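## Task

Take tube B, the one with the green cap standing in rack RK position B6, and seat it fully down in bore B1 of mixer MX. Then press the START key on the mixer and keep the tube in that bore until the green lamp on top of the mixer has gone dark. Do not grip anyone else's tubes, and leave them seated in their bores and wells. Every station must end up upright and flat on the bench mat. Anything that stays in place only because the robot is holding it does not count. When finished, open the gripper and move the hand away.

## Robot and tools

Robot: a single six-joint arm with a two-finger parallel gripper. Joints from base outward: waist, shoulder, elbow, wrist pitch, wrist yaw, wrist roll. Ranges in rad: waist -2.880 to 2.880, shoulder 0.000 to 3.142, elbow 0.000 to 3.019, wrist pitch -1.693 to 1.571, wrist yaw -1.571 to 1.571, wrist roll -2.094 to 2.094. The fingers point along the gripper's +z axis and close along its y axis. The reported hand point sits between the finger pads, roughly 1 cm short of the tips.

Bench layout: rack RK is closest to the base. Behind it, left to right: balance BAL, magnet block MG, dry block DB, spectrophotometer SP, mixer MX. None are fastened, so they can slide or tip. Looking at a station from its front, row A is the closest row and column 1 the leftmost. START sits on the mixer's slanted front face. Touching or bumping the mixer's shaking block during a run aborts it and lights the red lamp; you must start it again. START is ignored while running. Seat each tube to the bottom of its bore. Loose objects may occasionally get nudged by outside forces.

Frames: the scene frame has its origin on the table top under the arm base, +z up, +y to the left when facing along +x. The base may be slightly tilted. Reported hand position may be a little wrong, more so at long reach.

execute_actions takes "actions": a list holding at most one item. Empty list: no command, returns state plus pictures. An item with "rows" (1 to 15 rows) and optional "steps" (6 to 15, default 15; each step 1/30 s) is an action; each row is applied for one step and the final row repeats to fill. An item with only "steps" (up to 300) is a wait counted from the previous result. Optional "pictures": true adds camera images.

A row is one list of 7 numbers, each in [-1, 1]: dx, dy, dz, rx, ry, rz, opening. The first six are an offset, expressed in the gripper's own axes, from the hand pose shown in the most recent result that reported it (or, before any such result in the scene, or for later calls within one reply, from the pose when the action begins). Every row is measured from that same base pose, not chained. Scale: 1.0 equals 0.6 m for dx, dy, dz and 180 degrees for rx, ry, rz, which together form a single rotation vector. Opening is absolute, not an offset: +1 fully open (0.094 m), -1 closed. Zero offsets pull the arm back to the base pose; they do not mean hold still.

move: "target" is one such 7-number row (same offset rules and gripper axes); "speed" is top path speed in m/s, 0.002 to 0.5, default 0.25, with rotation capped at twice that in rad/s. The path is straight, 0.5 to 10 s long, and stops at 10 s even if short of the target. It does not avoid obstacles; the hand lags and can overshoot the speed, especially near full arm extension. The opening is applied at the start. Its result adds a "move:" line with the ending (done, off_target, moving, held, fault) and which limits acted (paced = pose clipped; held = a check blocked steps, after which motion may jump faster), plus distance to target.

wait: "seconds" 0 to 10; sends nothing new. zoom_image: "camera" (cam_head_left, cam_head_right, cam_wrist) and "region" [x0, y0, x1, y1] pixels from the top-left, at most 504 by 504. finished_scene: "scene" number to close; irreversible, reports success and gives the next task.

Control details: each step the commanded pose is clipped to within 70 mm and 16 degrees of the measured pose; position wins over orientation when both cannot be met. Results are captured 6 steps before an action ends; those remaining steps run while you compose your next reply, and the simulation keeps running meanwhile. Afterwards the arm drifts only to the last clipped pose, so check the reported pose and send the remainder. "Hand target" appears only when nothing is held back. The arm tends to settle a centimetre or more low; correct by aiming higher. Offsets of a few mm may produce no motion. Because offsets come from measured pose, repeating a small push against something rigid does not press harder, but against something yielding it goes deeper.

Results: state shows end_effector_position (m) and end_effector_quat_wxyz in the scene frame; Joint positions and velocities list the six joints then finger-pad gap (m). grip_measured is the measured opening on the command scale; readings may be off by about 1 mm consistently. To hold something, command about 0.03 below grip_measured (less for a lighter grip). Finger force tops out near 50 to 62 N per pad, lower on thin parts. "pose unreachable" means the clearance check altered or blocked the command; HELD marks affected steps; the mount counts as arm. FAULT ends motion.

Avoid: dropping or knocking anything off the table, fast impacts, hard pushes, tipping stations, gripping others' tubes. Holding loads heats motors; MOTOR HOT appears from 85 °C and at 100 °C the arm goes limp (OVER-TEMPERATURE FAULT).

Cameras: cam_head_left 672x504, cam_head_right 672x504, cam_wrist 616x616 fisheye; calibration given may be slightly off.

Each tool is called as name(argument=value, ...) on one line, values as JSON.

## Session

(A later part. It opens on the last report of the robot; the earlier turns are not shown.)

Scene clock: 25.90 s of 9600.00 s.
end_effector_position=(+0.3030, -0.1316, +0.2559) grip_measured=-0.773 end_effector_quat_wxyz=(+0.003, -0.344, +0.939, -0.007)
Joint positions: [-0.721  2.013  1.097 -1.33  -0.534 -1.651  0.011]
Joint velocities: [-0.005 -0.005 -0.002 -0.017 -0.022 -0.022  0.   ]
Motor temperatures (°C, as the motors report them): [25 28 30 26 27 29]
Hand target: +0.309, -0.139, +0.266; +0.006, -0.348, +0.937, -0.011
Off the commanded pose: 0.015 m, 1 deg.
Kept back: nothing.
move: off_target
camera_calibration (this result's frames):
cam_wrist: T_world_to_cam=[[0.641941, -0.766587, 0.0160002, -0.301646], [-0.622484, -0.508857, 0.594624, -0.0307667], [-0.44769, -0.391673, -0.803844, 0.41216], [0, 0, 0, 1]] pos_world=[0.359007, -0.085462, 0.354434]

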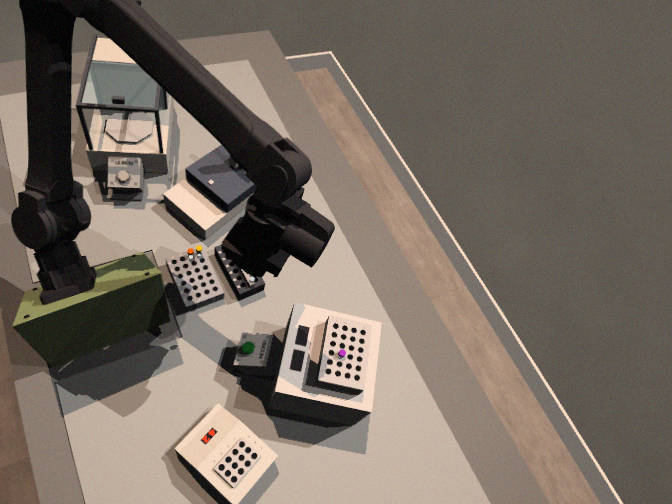

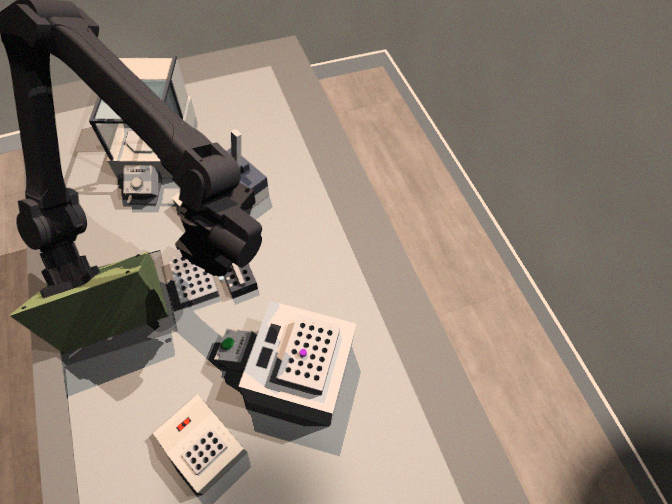

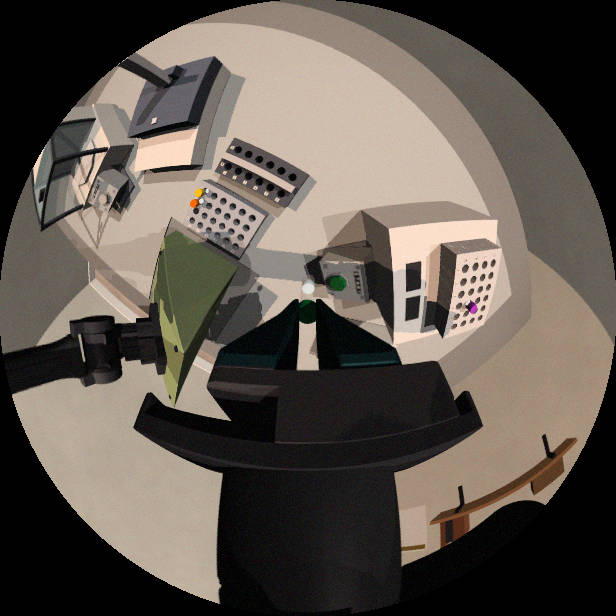

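zoom_image(camera="cam_wrist", region=[300, 190, 520, 360])

Region (300, 190, 520, 360) of cam_wrist's 616x616 image, scaled by 2.291, with more detail than that image has; it fills the top 389 rows of this view, and the rest is white.

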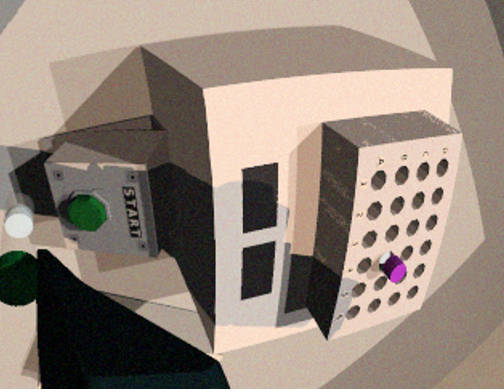

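move(target=[-0.03, -0.35, -0.055, 0.002, 0, 0, -0.79], speed=0.2)

zoom_image(camera="cam_wrist", region=[230, 200, 390, 340])

Scene clock: 28.10 s of 9600.00 s.
end_effector_position=(+0.4340, -0.2829, +0.2818) grip_measured=-0.773 end_effector_quat_wxyz=(+0.005, -0.339, +0.941, -0.003)
Joint positions: [-0.716  2.525  1.788 -1.514 -0.544 -1.639  0.011]
Joint velocities: [-0.015  0.005 -0.017 -0.012 -0.066 -0.051 -0.001]
Motor temperatures (°C, as the motors report them): [25 28 30 26 27 29]
Hand target: +0.449, -0.282, +0.290; +0.005, -0.344, +0.939, -0.011
Off the commanded pose: 0.021 m, 1 deg.
Kept back: nothing.
move: off_target
camera_calibration (this result's frames):
cam_wrist: T_world_to_cam=[[0.633541, -0.773647, 0.0097598, -0.49871], [-0.629264, -0.507884, 0.588286, -0.03657], [-0.450169, -0.378845, -0.808594, 0.438431], [0, 0, 0, 1]] pos_world=[0.49031, -0.238302, 0.380894]

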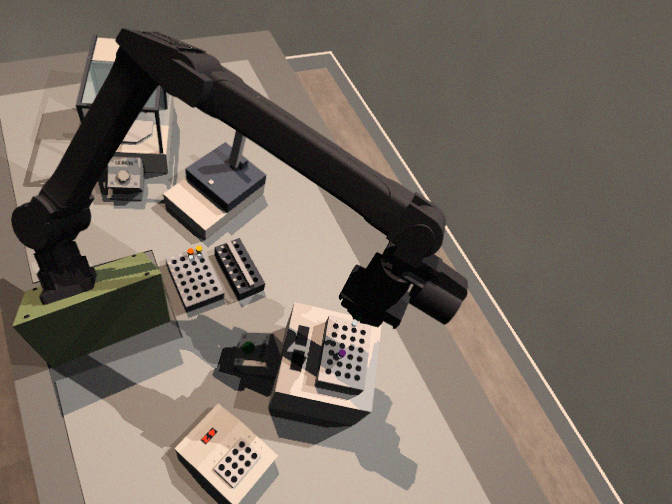

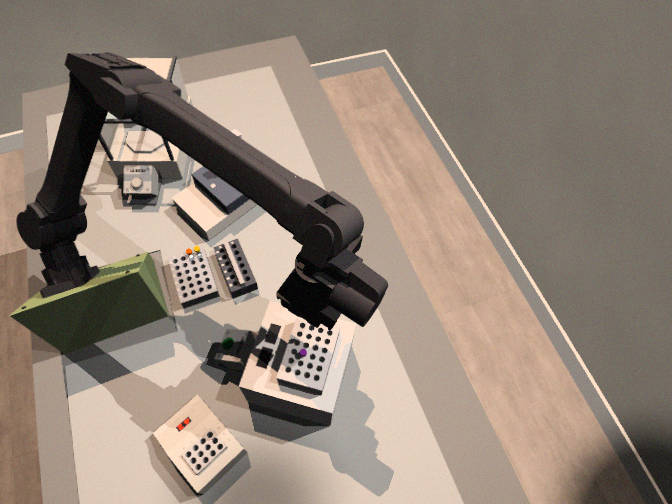

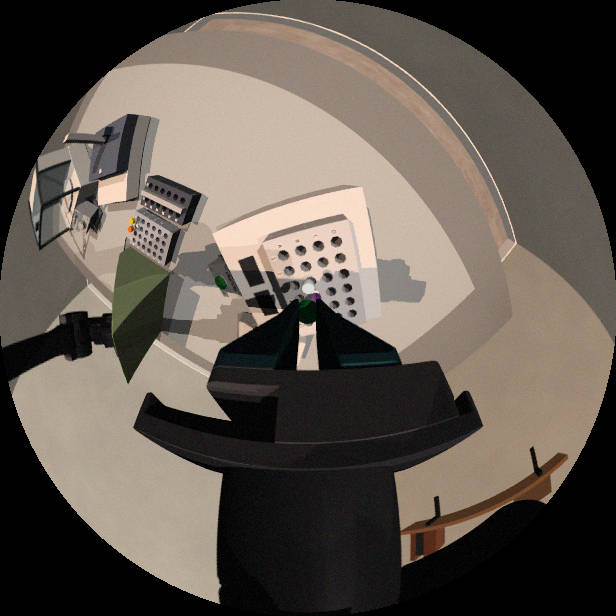

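Region (230, 200, 390, 340) of cam_wrist's 616x616 image, scaled by 3.150, with more detail than that image has; it fills the top 441 rows of this view, and the rest is white.

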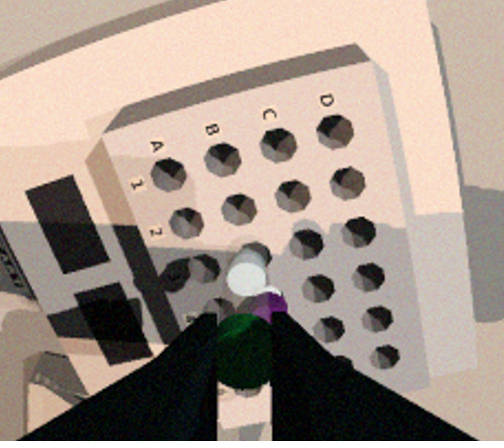

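move(target=[-0.0155, 0.011, 0.053, -0.003, 0.0024, 0, -0.79], speed=0.06)

zoom_image(camera="cam_wrist", region=[250, 220, 370, 340])

Scene clock: 29.73 s of 9600.00 s.
end_effector_position=(+0.4309, -0.2730, +0.2462) grip_measured=-0.773 end_effector_quat_wxyz=(-0.002, -0.335, +0.942, +0.012)
Joint positions: [-0.679  2.525  1.714 -1.461 -0.562 -1.617  0.011]
Joint velocities: [-0.015 -0.005 -0.022 -0.007 -0.066  0.022 -0.001]
Motor temperatures (°C, as the motors report them): [25 28 30 26 27 29]
Hand target: +0.438, -0.271, +0.250; +0.001, -0.339, +0.941, +0.001
Off the commanded pose: 0.008 m, 1 deg.
Kept back: nothing.
move: done
camera_calibration (this result's frames):
cam_wrist: T_world_to_cam=[[0.62686, -0.778776, -0.0235494, -0.479045], [-0.61925, -0.51634, 0.591543, -0.0199675], [-0.472839, -0.356231, -0.80593, 0.427343], [0, 0, 0, 1]] pos_world=[0.489994, -0.231146, 0.344939]

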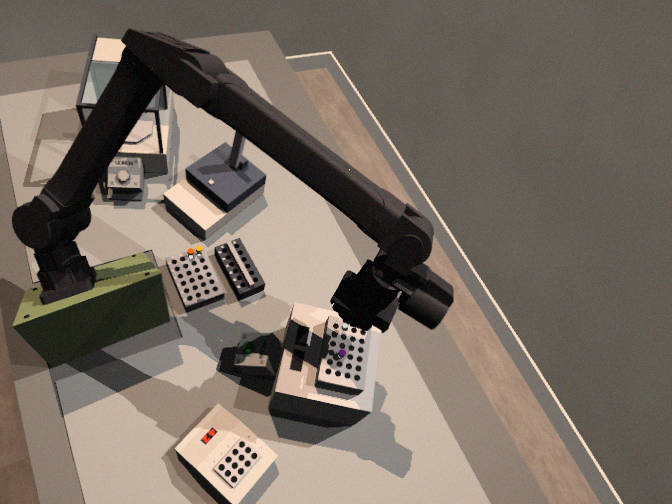

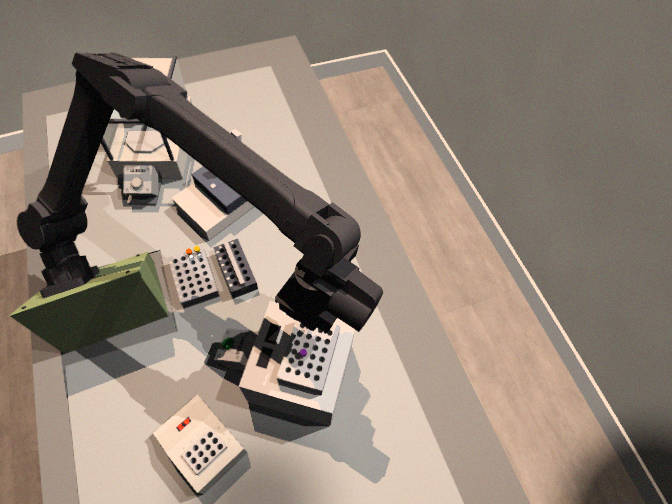

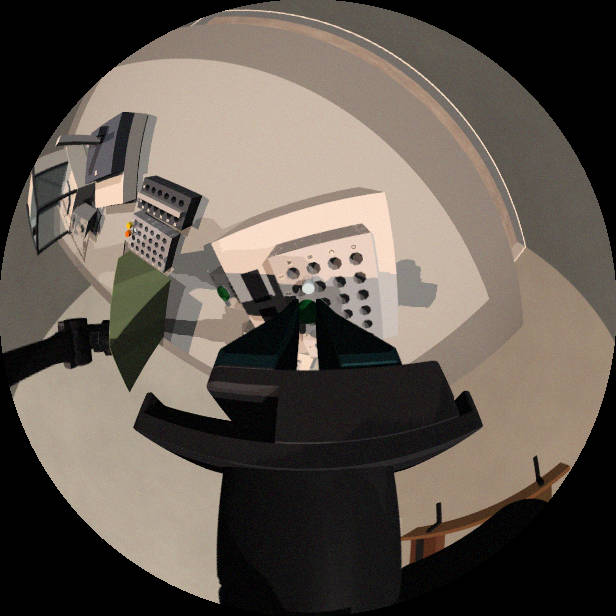

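Region (250, 220, 370, 340) of cam_wrist's 616x616 image, scaled by 4.200, with more detail than that image has.

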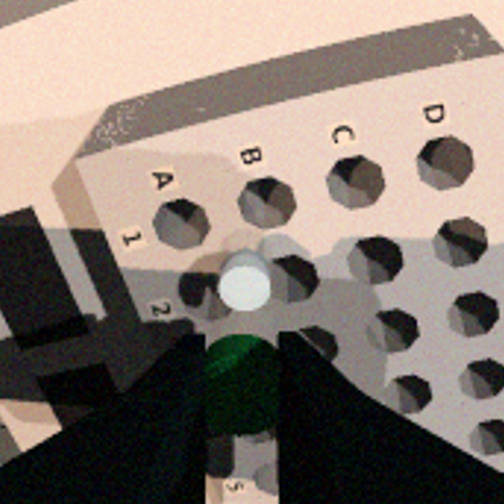

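execute_actions(actions=[{"rows": [[-0.0115,-0.0054,-0.0053,0.008,0.0016,-0.0031,-0.79],[-0.012,-0.0061,-0.0039,0.0084,0.0017,-0.0036,-0.79],[-0.0127,-0.0069,-0.0024,0.0088,0.0019,-0.004,-0.79],[-0.0132,-0.0076,-0.001,0.0091,0.002,-0.0045,-0.79],[-0.0138,-0.0083,0.0005,0.0095,0.0022,-0.0049,-0.79],[-0.0144,-0.0091,0.0019,0.0099,0.0024,-0.0053,-0.79],[-0.0149,-0.0098,0.0033,0.0103,0.0025,-0.0058,-0.79],[-0.0155,-0.0105,0.0047,0.0106,0.0027,-0.0062,-0.79],[-0.016,-0.0113,0.0062,0.011,0.0028,-0.0067,-0.79],[-0.0166,-0.012,0.0076,0.0114,0.003,-0.0071,-0.79]], "steps": 12}])

execute_actions(actions=[{"steps": 14}], pictures=true)

zoom_image(camera="cam_wrist", region=[260, 230, 360, 330])

Scene clock: 31.87 s of 9600.00 s.
end_effector_position=(+0.4327, -0.2751, +0.2462) grip_measured=-0.773 end_effector_quat_wxyz=(-0.000, -0.336, +0.942, +0.007)
Joint positions: [-0.679  2.525  1.714 -1.448 -0.563 -1.614  0.011]
Joint velocities: [ 0.005  0.005 -0.002  0.095 -0.022  0.051 -0.001]
Motor temperatures (°C, as the motors report them): [25 28 30 26 27 29]
Steps of this call (steps 1 to 58: nothing new was sent; steps 59 to 64: the first 6 steps of this action). Readings (end_effector_position):
59: (+0.4310, -0.2730, +0.2462)
60: (+0.4311, -0.2732, +0.2462)
62: (+0.4318, -0.2741, +0.2462)
64: the state above

Scene clock: 32.33 s of 9600.00 s.
end_effector_position=(+0.4358, -0.2746, +0.2405) grip_measured=-0.773 end_effector_quat_wxyz=(-0.001, -0.340, +0.940, +0.004)
Joint positions: [-0.668  2.525  1.706 -1.428 -0.565 -1.609  0.011]
Joint velocities: [-0.005  0.015 -0.022 -0.002 -0.081 -0.007 -0.001]
Motor temperatures (°C, as the motors report them): [25 28 30 26 27 29]
Hand target: +0.443, -0.272, +0.242; -0.000, -0.345, +0.938, -0.006
Off the commanded pose: 0.008 m, 1 deg.
Kept back: nothing.
Steps of this call (steps 1 to 6: the last 6 steps of your previous action; steps 7 to 14: nothing new was sent). Readings (end_effector_position):
1: (+0.4332, -0.2755, +0.2459)
2: (+0.4336, -0.2758, +0.2456)
4: (+0.4342, -0.2761, +0.2441)
8: (+0.4350, -0.2753, +0.2413)
14: the state above
camera_calibration (this result's frames):
cam_wrist: T_world_to_cam=[[0.635973, -0.77168, -0.00696254, -0.489536], [-0.617672, -0.514415, 0.59486, -0.0153244], [-0.462623, -0.374014, -0.803799, 0.414629], [0, 0, 0, 1]] pos_world=[0.493683, -0.230571, 0.338986]

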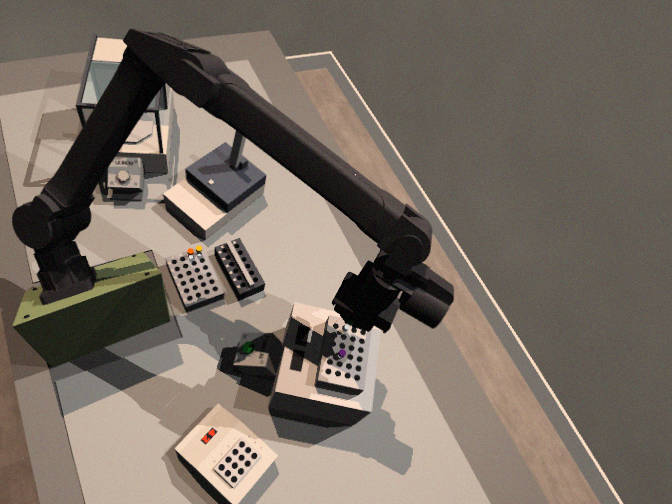

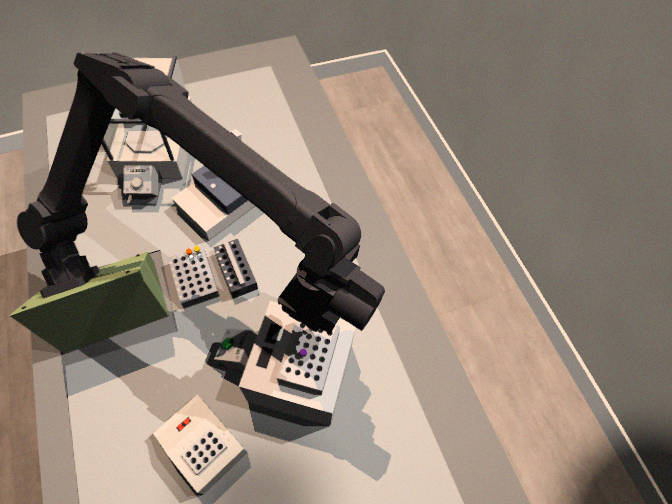

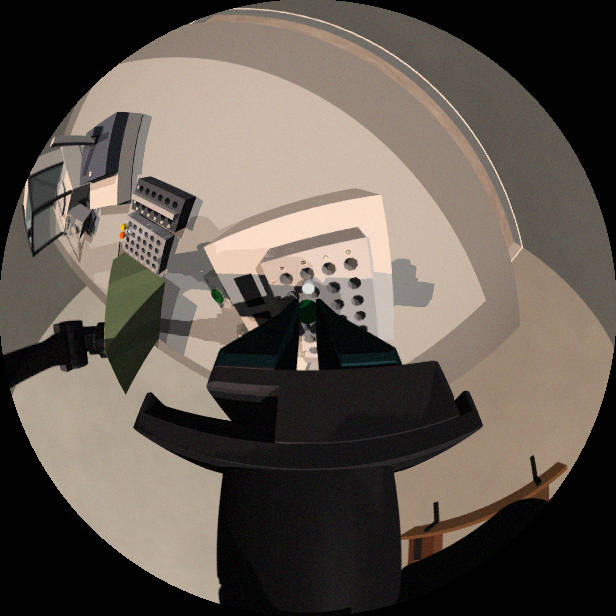

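Region (260, 230, 360, 330) of cam_wrist's 616x616 image, scaled by 5.040, with more detail than that image has.

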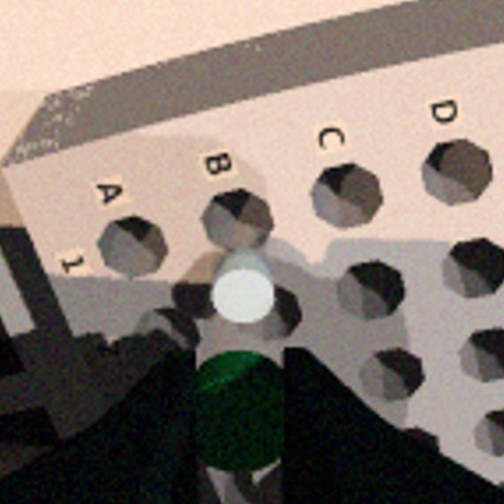

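execute_actions(actions=[{"rows": [[-0.0126,-0.0042,-0.002,0.0063,0.0014,-0.0034,-0.79],[-0.0132,-0.004,-0.0014,0.0064,0.0012,-0.0034,-0.79],[-0.0138,-0.0039,-0.0008,0.0065,0.001,-0.0034,-0.79],[-0.0144,-0.0037,-0.0002,0.0066,0.0008,-0.0034,-0.79],[-0.015,-0.0036,0.0003,0.0067,0.0006,-0.0034,-0.79],[-0.0156,-0.0034,0.0009,0.0068,0.0004,-0.0034,-0.79],[-0.0162,-0.0033,0.0015,0.0069,0.0002,-0.0034,-0.79],[-0.0168,-0.0031,0.002,0.007,0.0,-0.0034,-0.79]], "steps": 10}])

execute_actions(actions=[{"steps": 16}], pictures=true)

zoom_image(camera="cam_wrist", region=[260, 230, 360, 330])

Scene clock: 33.17 s of 9600.00 s.
end_effector_position=(+0.4364, -0.2745, +0.2404) grip_measured=-0.773 end_effector_quat_wxyz=(+0.000, -0.340, +0.941, +0.003)
Joint positions: [-0.668  2.525  1.706 -1.426 -0.568 -1.607  0.011]
Joint velocities: [-0.005  0.015 -0.022  0.061 -0.081  0.051 -0.001]
Motor temperatures (°C, as the motors report them): [25 28 30 26 27 29]
Steps of this call (steps 1 to 21: nothing new was sent; steps 22 to 25: the first 4 steps of this action). Readings (end_effector_position):
22: (+0.4359, -0.2745, +0.2405)
23: (+0.4360, -0.2745, +0.2405)
25: the state above

Scene clock: 33.70 s of 9600.00 s.
end_effector_position=(+0.4359, -0.2743, +0.2375) grip_measured=-0.773 end_effector_quat_wxyz=(+0.003, -0.338, +0.941, +0.004)
Joint positions: [-0.667  2.525  1.698 -1.418 -0.574 -1.602  0.011]
Joint velocities: [-0.005 -0.015  0.022 -0.012 -0.007 -0.051  0.001]
Motor temperatures (°C, as the motors report them): [25 28 30 26 27 29]
Hand target: +0.445, -0.270, +0.239; +0.003, -0.345, +0.939, -0.007
Off the commanded pose: 0.010 m, 2 deg.
Kept back: nothing.
Steps of this call (steps 1 to 6: the last 6 steps of your previous action; steps 7 to 16: nothing new was sent). Readings (end_effector_position):
1: (+0.4365, -0.2746, +0.2401)
2: (+0.4365, -0.2747, +0.2398)
4: (+0.4362, -0.2745, +0.2387)
8: (+0.4358, -0.2743, +0.2375)
16: the state above
camera_calibration (this result's frames):
cam_wrist: T_world_to_cam=[[0.632038, -0.774917, -0.00563019, -0.488894], [-0.624295, -0.513466, 0.588735, -0.00876836], [-0.459111, -0.368588, -0.808307, 0.413334], [0, 0, 0, 1]] pos_world=[0.493292, -0.231004, 0.336511]

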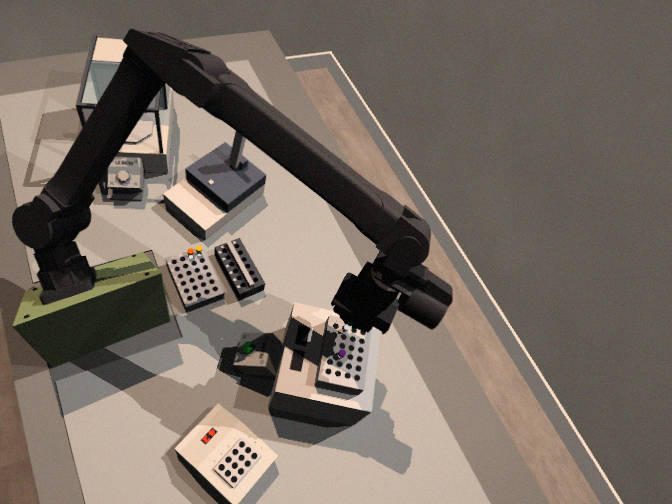

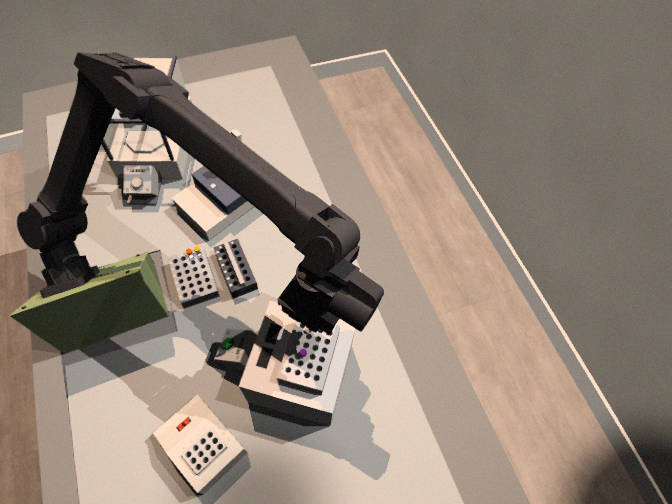

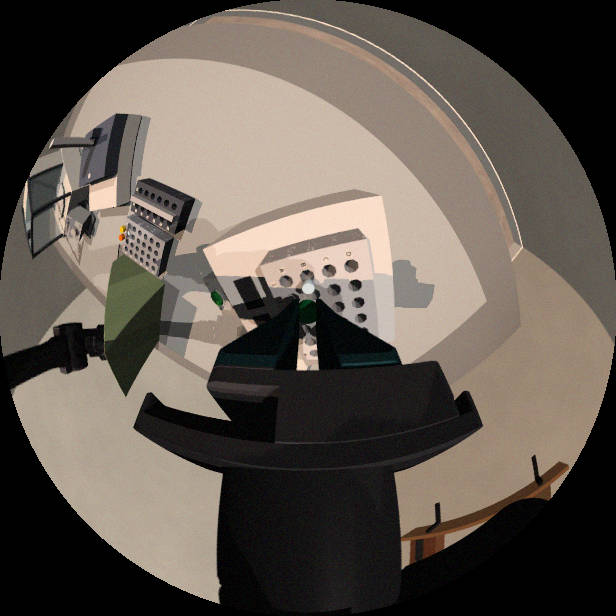

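Region (260, 230, 360, 330) of cam_wrist's 616x616 image, scaled by 5.040, with more detail than that image has.

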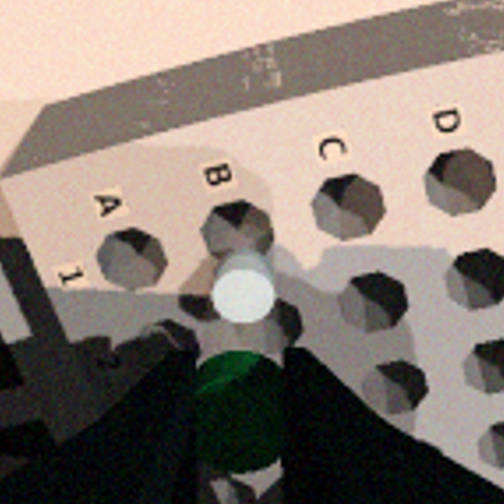

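execute_actions(actions=[{"rows": [[-0.0168,-0.0033,-0.0027,0.0065,0.0025,-0.0047,-0.79],[-0.0174,-0.0032,-0.0023,0.0064,0.0027,-0.0049,-0.79],[-0.018,-0.0031,-0.0019,0.0062,0.0029,-0.0051,-0.79],[-0.0185,-0.003,-0.0015,0.0061,0.003,-0.0053,-0.79],[-0.019,-0.003,-0.0012,0.006,0.0032,-0.0054,-0.79]], "steps": 8}])

execute_actions(actions=[{"steps": 16}], pictures=true)

zoom_image(camera="cam_wrist", region=[260, 230, 360, 330])

Scene clock: 34.33 s of 9600.00 s.
end_effector_position=(+0.4359, -0.2743, +0.2375) grip_measured=-0.773 end_effector_quat_wxyz=(+0.003, -0.337, +0.941, +0.004)
Joint positions: [-0.667  2.525  1.698 -1.418 -0.574 -1.601  0.011]
Joint velocities: [-0.005 -0.005 -0.007 -0.002 -0.007  0.022 -0.   ]
Motor temperatures (°C, as the motors report them): [25 28 30 26 27 29]
Steps of this call (steps 1 to 17: nothing new was sent; steps 18 to 19: the first 2 steps of this action). Readings (end_effector_position):
18: (+0.4359, -0.2743, +0.2375)
19: the state above

Scene clock: 34.87 s of 9600.00 s.
end_effector_position=(+0.4361, -0.2741, +0.2372) grip_measured=-0.773 end_effector_quat_wxyz=(+0.002, -0.337, +0.941, +0.004)
Joint positions: [-0.667  2.525  1.698 -1.418 -0.574 -1.6    0.011]
Joint velocities: [-0.005 -0.015 -0.022 -0.012  0.022 -0.081 -0.   ]
Motor temperatures (°C, as the motors report them): [26 28 30 26 27 29]
Hand target: +0.446, -0.268, +0.238; +0.001, -0.346, +0.938, -0.006
Off the commanded pose: 0.011 m, 2 deg.
Kept back: nothing.
Steps of this call (steps 1 to 6: the last 6 steps of your previous action; steps 7 to 16: nothing new was sent). Readings (end_effector_position):
1: (+0.4360, -0.2742, +0.2374)
2: (+0.4360, -0.2742, +0.2374)
4: (+0.4361, -0.2741, +0.2372)
8: (+0.4361, -0.2741, +0.2372)
16: the state above
camera_calibration (this result's frames):
cam_wrist: T_world_to_cam=[[0.631244, -0.775561, -0.00597354, -0.488595], [-0.624474, -0.512809, 0.589117, -0.0082223], [-0.459959, -0.368146, -0.808026, 0.413739], [0, 0, 0, 1]] pos_world=[0.493591, -0.230835, 0.336237]

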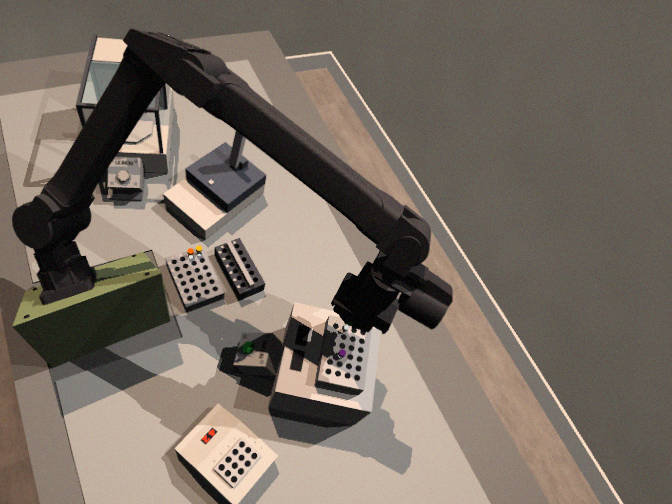

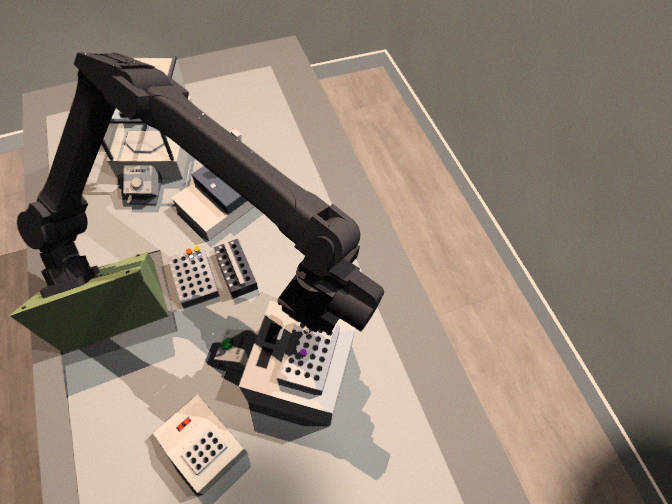

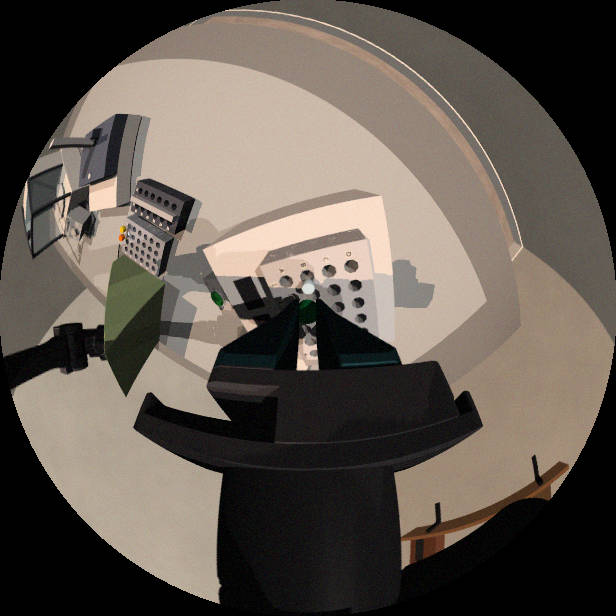

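Region (260, 230, 360, 330) of cam_wrist's 616x616 image, scaled by 5.040, with more detail than that image has.

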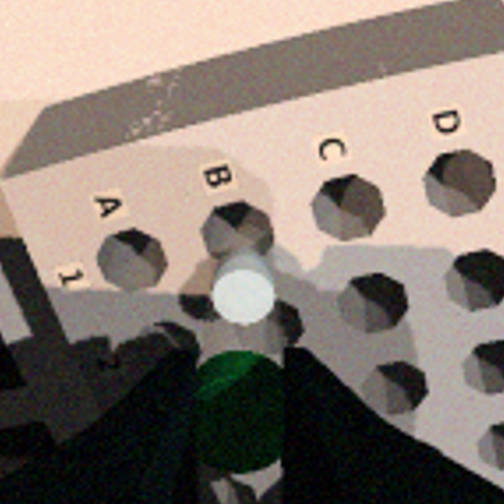

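execute_actions(actions=[{"rows": [[-0.0205,-0.0028,-0.0002,0.0055,0.0036,-0.0062,-0.79],[-0.0225,-0.0026,0.0013,0.0051,0.0042,-0.0068,-0.79],[-0.0225,-0.0026,0.0013,0.0051,0.0042,-0.0068,-0.79],[-0.0225,-0.0026,0.0013,0.0051,0.0042,-0.0068,-0.79],[-0.0195,-0.0029,-0.001,0.0058,0.0033,-0.0059,-0.79],[-0.017,-0.0032,-0.0028,0.0063,0.0025,-0.0051,-0.79]], "steps": 8}])

execute_actions(actions=[{"steps": 16}], pictures=true)

zoom_image(camera="cam_wrist", region=[260, 230, 360, 330])

Scene clock: 37.17 s of 9600.00 s.
end_effector_position=(+0.4362, -0.2740, +0.2371) grip_measured=-0.773 end_effector_quat_wxyz=(+0.002, -0.337, +0.941, +0.004)
Joint positions: [-0.666  2.525  1.698 -1.418 -0.574 -1.6    0.011]
Joint velocities: [ 0.015 -0.015 -0.012  0.007 -0.066 -0.066  0.   ]
Motor temperatures (°C, as the motors report them): [26 29 30 26 27 29]
Steps of this call (steps 1 to 67: nothing new was sent; steps 68 to 69: the first 2 steps of this action). Readings (end_effector_position):
68: (+0.4361, -0.2741, +0.2372)
69: the state above

Scene clock: 37.70 s of 9600.00 s.
end_effector_position=(+0.4365, -0.2737, +0.2371) grip_measured=-0.773 end_effector_quat_wxyz=(+0.002, -0.338, +0.941, +0.004)
Joint positions: [-0.665  2.525  1.698 -1.418 -0.574 -1.6    0.011]
Joint velocities: [ 0.005 -0.005  0.017 -0.002 -0.022 -0.037  0.001]
Motor temperatures (°C, as the motors report them): [26 29 30 26 27 29]
Hand target: +0.445, -0.269, +0.239; +0.002, -0.345, +0.939, -0.006
Off the commanded pose: 0.010 m, 1 deg.
Kept back: nothing.
Steps of this call (steps 1 to 6: the last 6 steps of your previous action; steps 7 to 16: nothing new was sent). Readings (end_effector_position):
1: (+0.4363, -0.2739, +0.2370)
2: (+0.4364, -0.2738, +0.2369)
4: (+0.4365, -0.2737, +0.2371)
8: (+0.4365, -0.2737, +0.2371)
16: the state above
camera_calibration (this result's frames):
cam_wrist: T_world_to_cam=[[0.631988, -0.774954, -0.00614949, -0.488616], [-0.623593, -0.513229, 0.589685, -0.00830129], [-0.460135, -0.368839, -0.80761, 0.413707], [0, 0, 0, 1]] pos_world=[0.493983, -0.230324, 0.336004]

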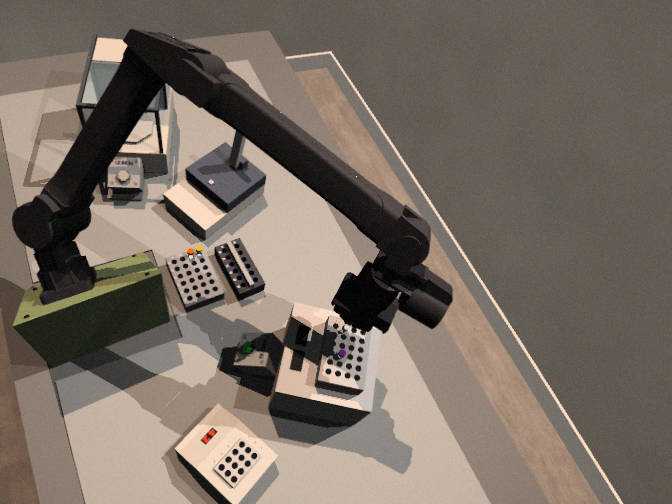

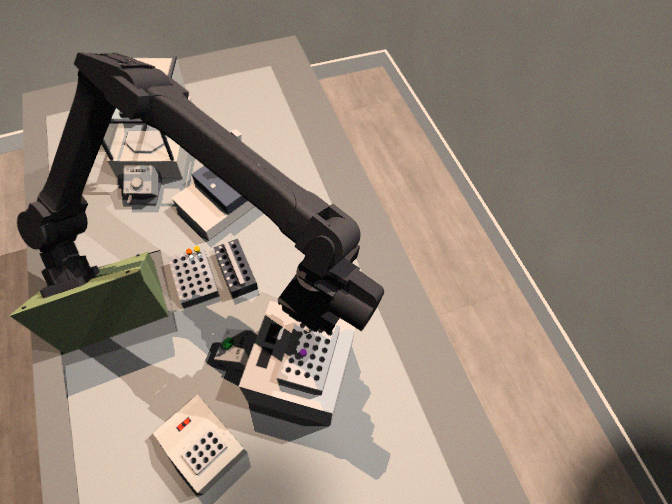

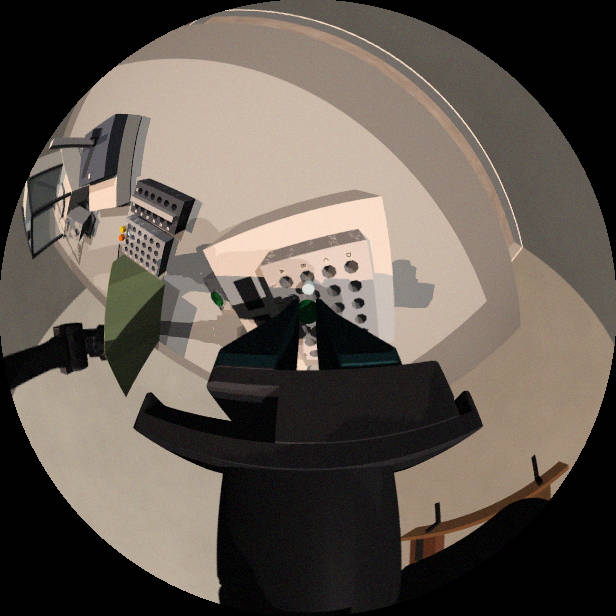

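Region (260, 230, 360, 330) of cam_wrist's 616x616 image, scaled by 5.040, with more detail than that image has.

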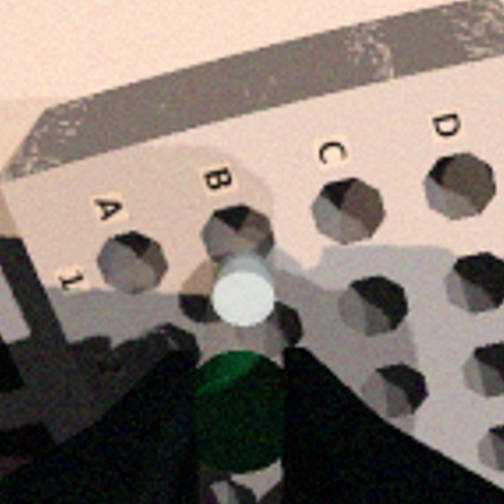

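execute_actions(actions=[{"rows": [[-0.015,-0.0033,-0.0042,0.0068,0.002,-0.0046,-0.79],[-0.0147,-0.0032,-0.0057,0.0073,0.0017,-0.0045,-0.79],[-0.0155,-0.003,-0.0069,0.0077,0.0017,-0.0048,-0.79],[-0.0162,-0.0027,-0.008,0.0081,0.0018,-0.005,-0.79],[-0.017,-0.0025,-0.0092,0.0085,0.0018,-0.0053,-0.79],[-0.0177,-0.0023,-0.0104,0.0089,0.0018,-0.0055,-0.79],[-0.0185,-0.0021,-0.0116,0.0093,0.0018,-0.0058,-0.79],[-0.0192,-0.0019,-0.0128,0.0097,0.0018,-0.006,-0.79],[-0.02,-0.0016,-0.0139,0.0101,0.0019,-0.0063,-0.79],[-0.0207,-0.0014,-0.0151,0.0105,0.0019,-0.0065,-0.79],[-0.0215,-0.0012,-0.0163,0.0109,0.0019,-0.0068,-0.79]], "steps": 12}])

execute_actions(actions=[{"steps": 14}], pictures=true)

zoom_image(camera="cam_wrist", region=[260, 230, 360, 330])

Scene clock: 38.80 s of 9600.00 s.
end_effector_position=(+0.4365, -0.2736, +0.2372) grip_measured=-0.773 end_effector_quat_wxyz=(+0.002, -0.338, +0.941, +0.004)
Joint positions: [-0.665  2.524  1.698 -1.418 -0.574 -1.6    0.011]
Joint velocities: [-0.005 -0.015 -0.017 -0.022 -0.022 -0.007  0.   ]
Motor temperatures (°C, as the motors report them): [26 29 30 26 27 29]
Steps of this call (steps 1 to 27: nothing new was sent; steps 28 to 33: the first 6 steps of this action). Readings (end_effector_position):
28: (+0.4365, -0.2737, +0.2371)
29: (+0.4365, -0.2737, +0.2371)
31: (+0.4365, -0.2737, +0.2371)
33: the state above

Scene clock: 39.27 s of 9600.00 s.
end_effector_position=(+0.4368, -0.2732, +0.2379) grip_measured=-0.773 end_effector_quat_wxyz=(+0.002, -0.338, +0.941, +0.003)
Joint positions: [-0.665  2.523  1.698 -1.418 -0.574 -1.6    0.011]
Joint velocities: [-0.005  0.015  0.012 -0.007  0.022  0.051  0.001]
Motor temperatures (°C, as the motors report them): [26 29 30 26 27 29]
Hand target: +0.447, -0.266, +0.247; +0.005, -0.348, +0.938, -0.013
Off the commanded pose: 0.015 m, 2 deg.
Kept back: nothing.
Steps of this call (steps 1 to 6: the last 6 steps of your previous action; steps 7 to 14: nothing new was sent). Readings (end_effector_position):
1: (+0.4366, -0.2735, +0.2374)
2: (+0.4366, -0.2735, +0.2374)
4: (+0.4367, -0.2734, +0.2376)
8: (+0.4368, -0.2732, +0.2379)
14: the state above
camera_calibration (this result's frames):
cam_wrist: T_world_to_cam=[[0.632787, -0.774313, -0.00454129, -0.489055], [-0.623651, -0.513121, 0.589717, -0.0083178], [-0.458956, -0.370333, -0.807597, 0.413824], [0, 0, 0, 1]] pos_world=[0.494207, -0.229697, 0.336887]

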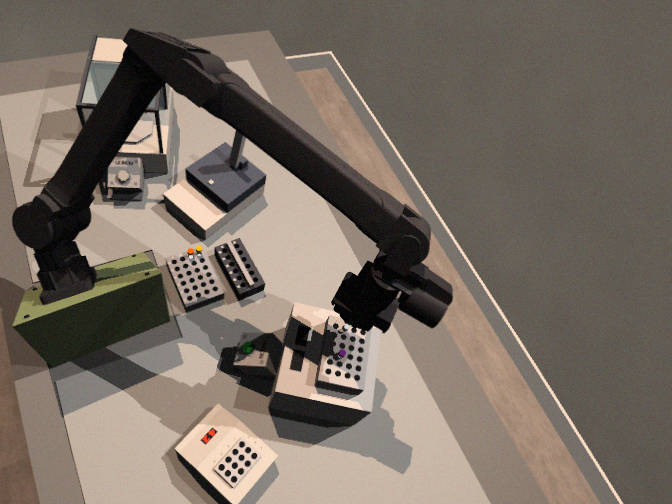

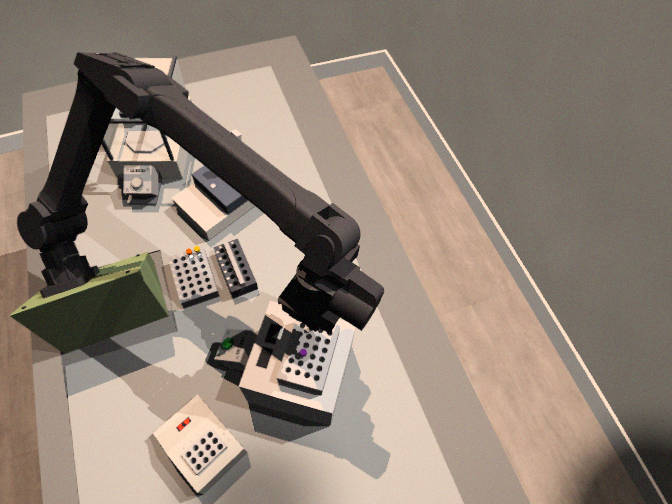

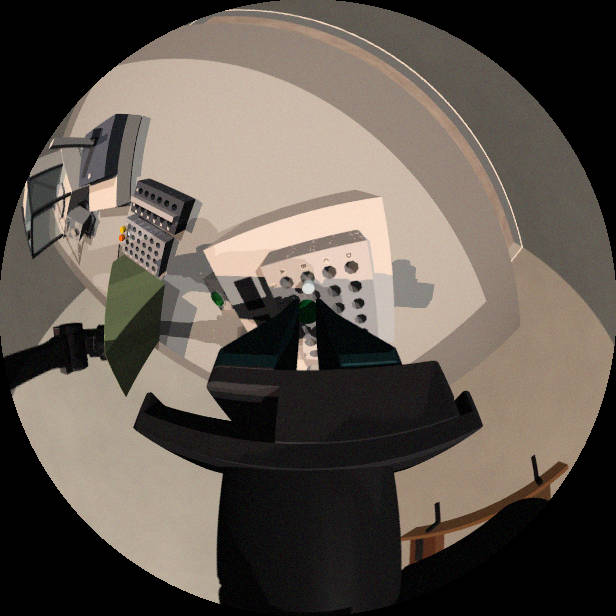

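Region (260, 230, 360, 330) of cam_wrist's 616x616 image, scaled by 5.040, with more detail than that image has.

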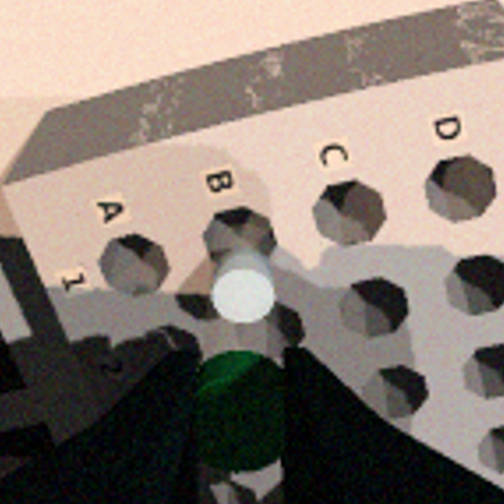

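zoom_image(camera="cam_wrist", region=[288, 262, 328, 302])

Region (288, 262, 328, 302) of cam_wrist's 616x616 image, scaled by 12.600, with more detail than that image has.

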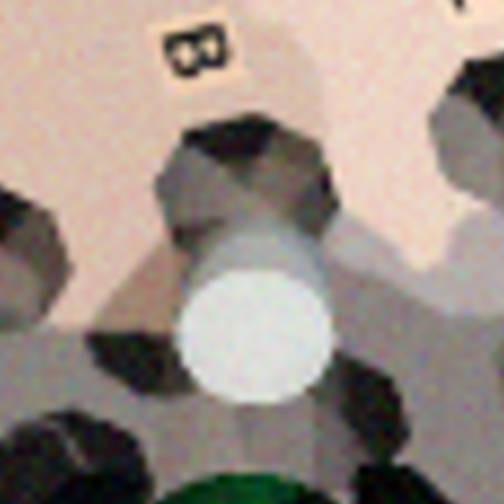

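execute_actions(actions=[{"rows": [[-0.0211,-0.0013,-0.0157,0.0107,0.0019,-0.0067,-0.79],[-0.0216,-0.0012,-0.0165,0.011,0.0019,-0.0068,-0.79],[-0.0221,-0.001,-0.0173,0.0112,0.0019,-0.007,-0.79],[-0.0226,-0.0009,-0.0181,0.0115,0.0019,-0.0072,-0.79],[-0.0231,-0.0007,-0.0189,0.0118,0.0019,-0.0074,-0.79]], "steps": 8}])

execute_actions(actions=[{"steps": 14}], pictures=true)

zoom_image(camera="cam_wrist", region=[288, 262, 328, 302])

Scene clock: 40.20 s of 9600.00 s.
end_effector_position=(+0.4369, -0.2732, +0.2381) grip_measured=-0.773 end_effector_quat_wxyz=(+0.002, -0.338, +0.941, +0.003)
Joint positions: [-0.665  2.522  1.698 -1.418 -0.574 -1.6    0.011]
Joint velocities: [-0.015  0.005  0.017 -0.012  0.066  0.007  0.   ]
Motor temperatures (°C, as the motors report them): [26 29 30 26 27 29]
Steps of this call (steps 1 to 26: nothing new was sent; steps 27 to 28: the first 2 steps of this action). Readings (end_effector_position):
27: (+0.4369, -0.2732, +0.2381)
28: the state above

Scene clock: 40.67 s of 9600.00 s.
end_effector_position=(+0.4383, -0.2715, +0.2415) grip_measured=-0.773 end_effector_quat_wxyz=(+0.003, -0.340, +0.940, +0.000)
Joint positions: [-0.665  2.515  1.698 -1.418 -0.574 -1.6    0.011]
Joint velocities: [-0.005 -0.005  0.017 -0.007  0.037 -0.007 -0.001]
Motor temperatures (°C, as the motors report them): [26 29 30 26 27 29]
Hand target: +0.448, -0.265, +0.250; +0.006, -0.349, +0.937, -0.015
Off the commanded pose: 0.014 m, 2 deg.
Kept back: nothing.
Steps of this call (steps 1 to 6: the last 6 steps of your previous action; steps 7 to 14: nothing new was sent). Readings (end_effector_position):
1: (+0.4370, -0.2731, +0.2383)
2: (+0.4370, -0.2730, +0.2385)
4: (+0.4373, -0.2727, +0.2390)
8: (+0.4379, -0.2719, +0.2406)
14: the state above
camera_calibration (this result's frames):
cam_wrist: T_world_to_cam=[[0.635962, -0.771718, 0.00189118, -0.490814], [-0.623885, -0.512689, 0.589845, -0.00838335], [-0.454224, -0.376298, -0.807514, 0.414284], [0, 0, 0, 1]] pos_world=[0.495087, -0.227174, 0.340414]

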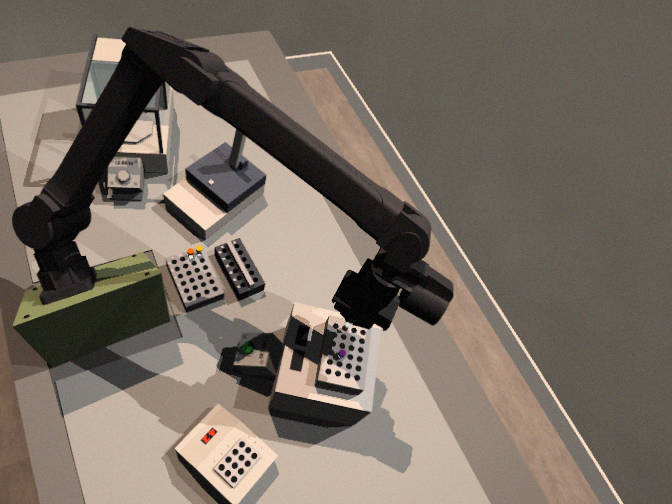

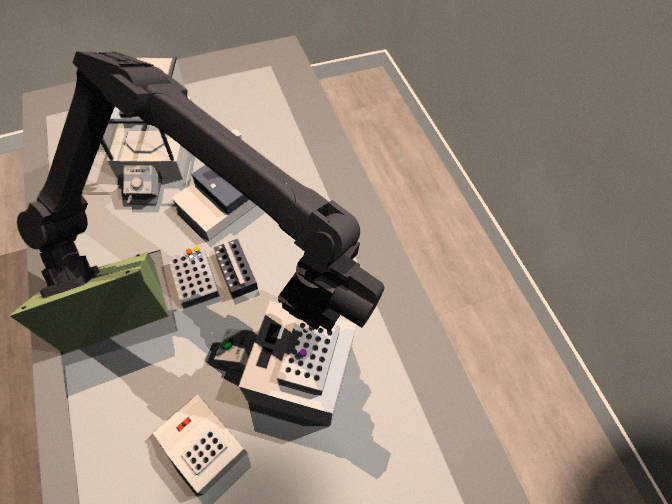

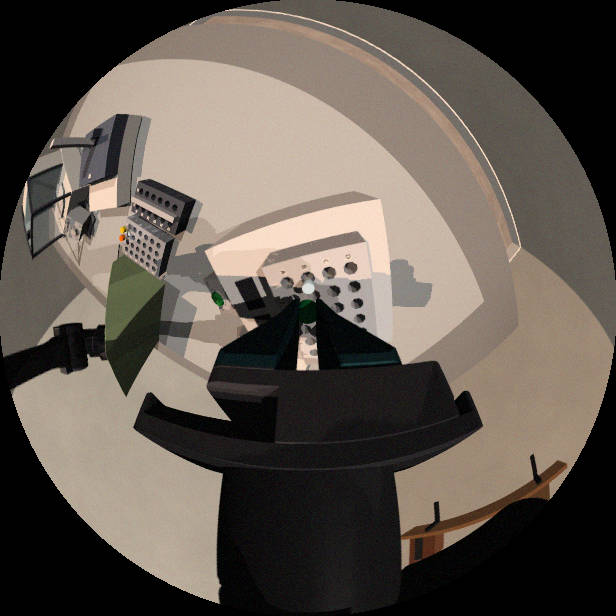

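Region (288, 262, 328, 302) of cam_wrist's 616x616 image, scaled by 12.600, with more detail than that image has.

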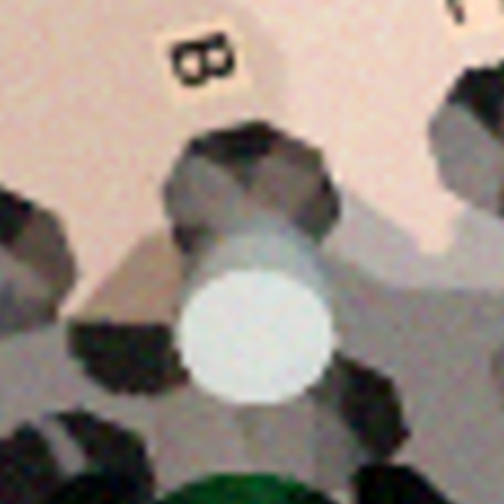

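zoom_image(camera="cam_head_left", region=[320, 300, 380, 345])

Region (320, 300, 380, 345) of cam_head_left's 672x504 image, scaled by 8.400, with more detail than that image has; it fills the top 378 rows of this view, and the rest is white.

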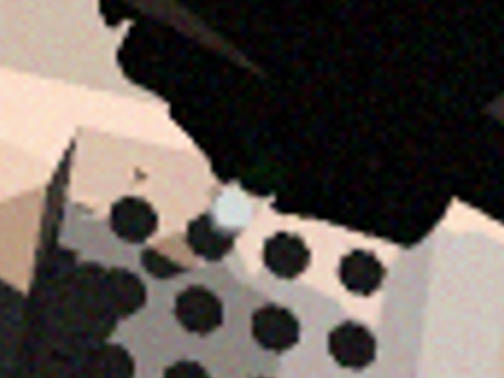

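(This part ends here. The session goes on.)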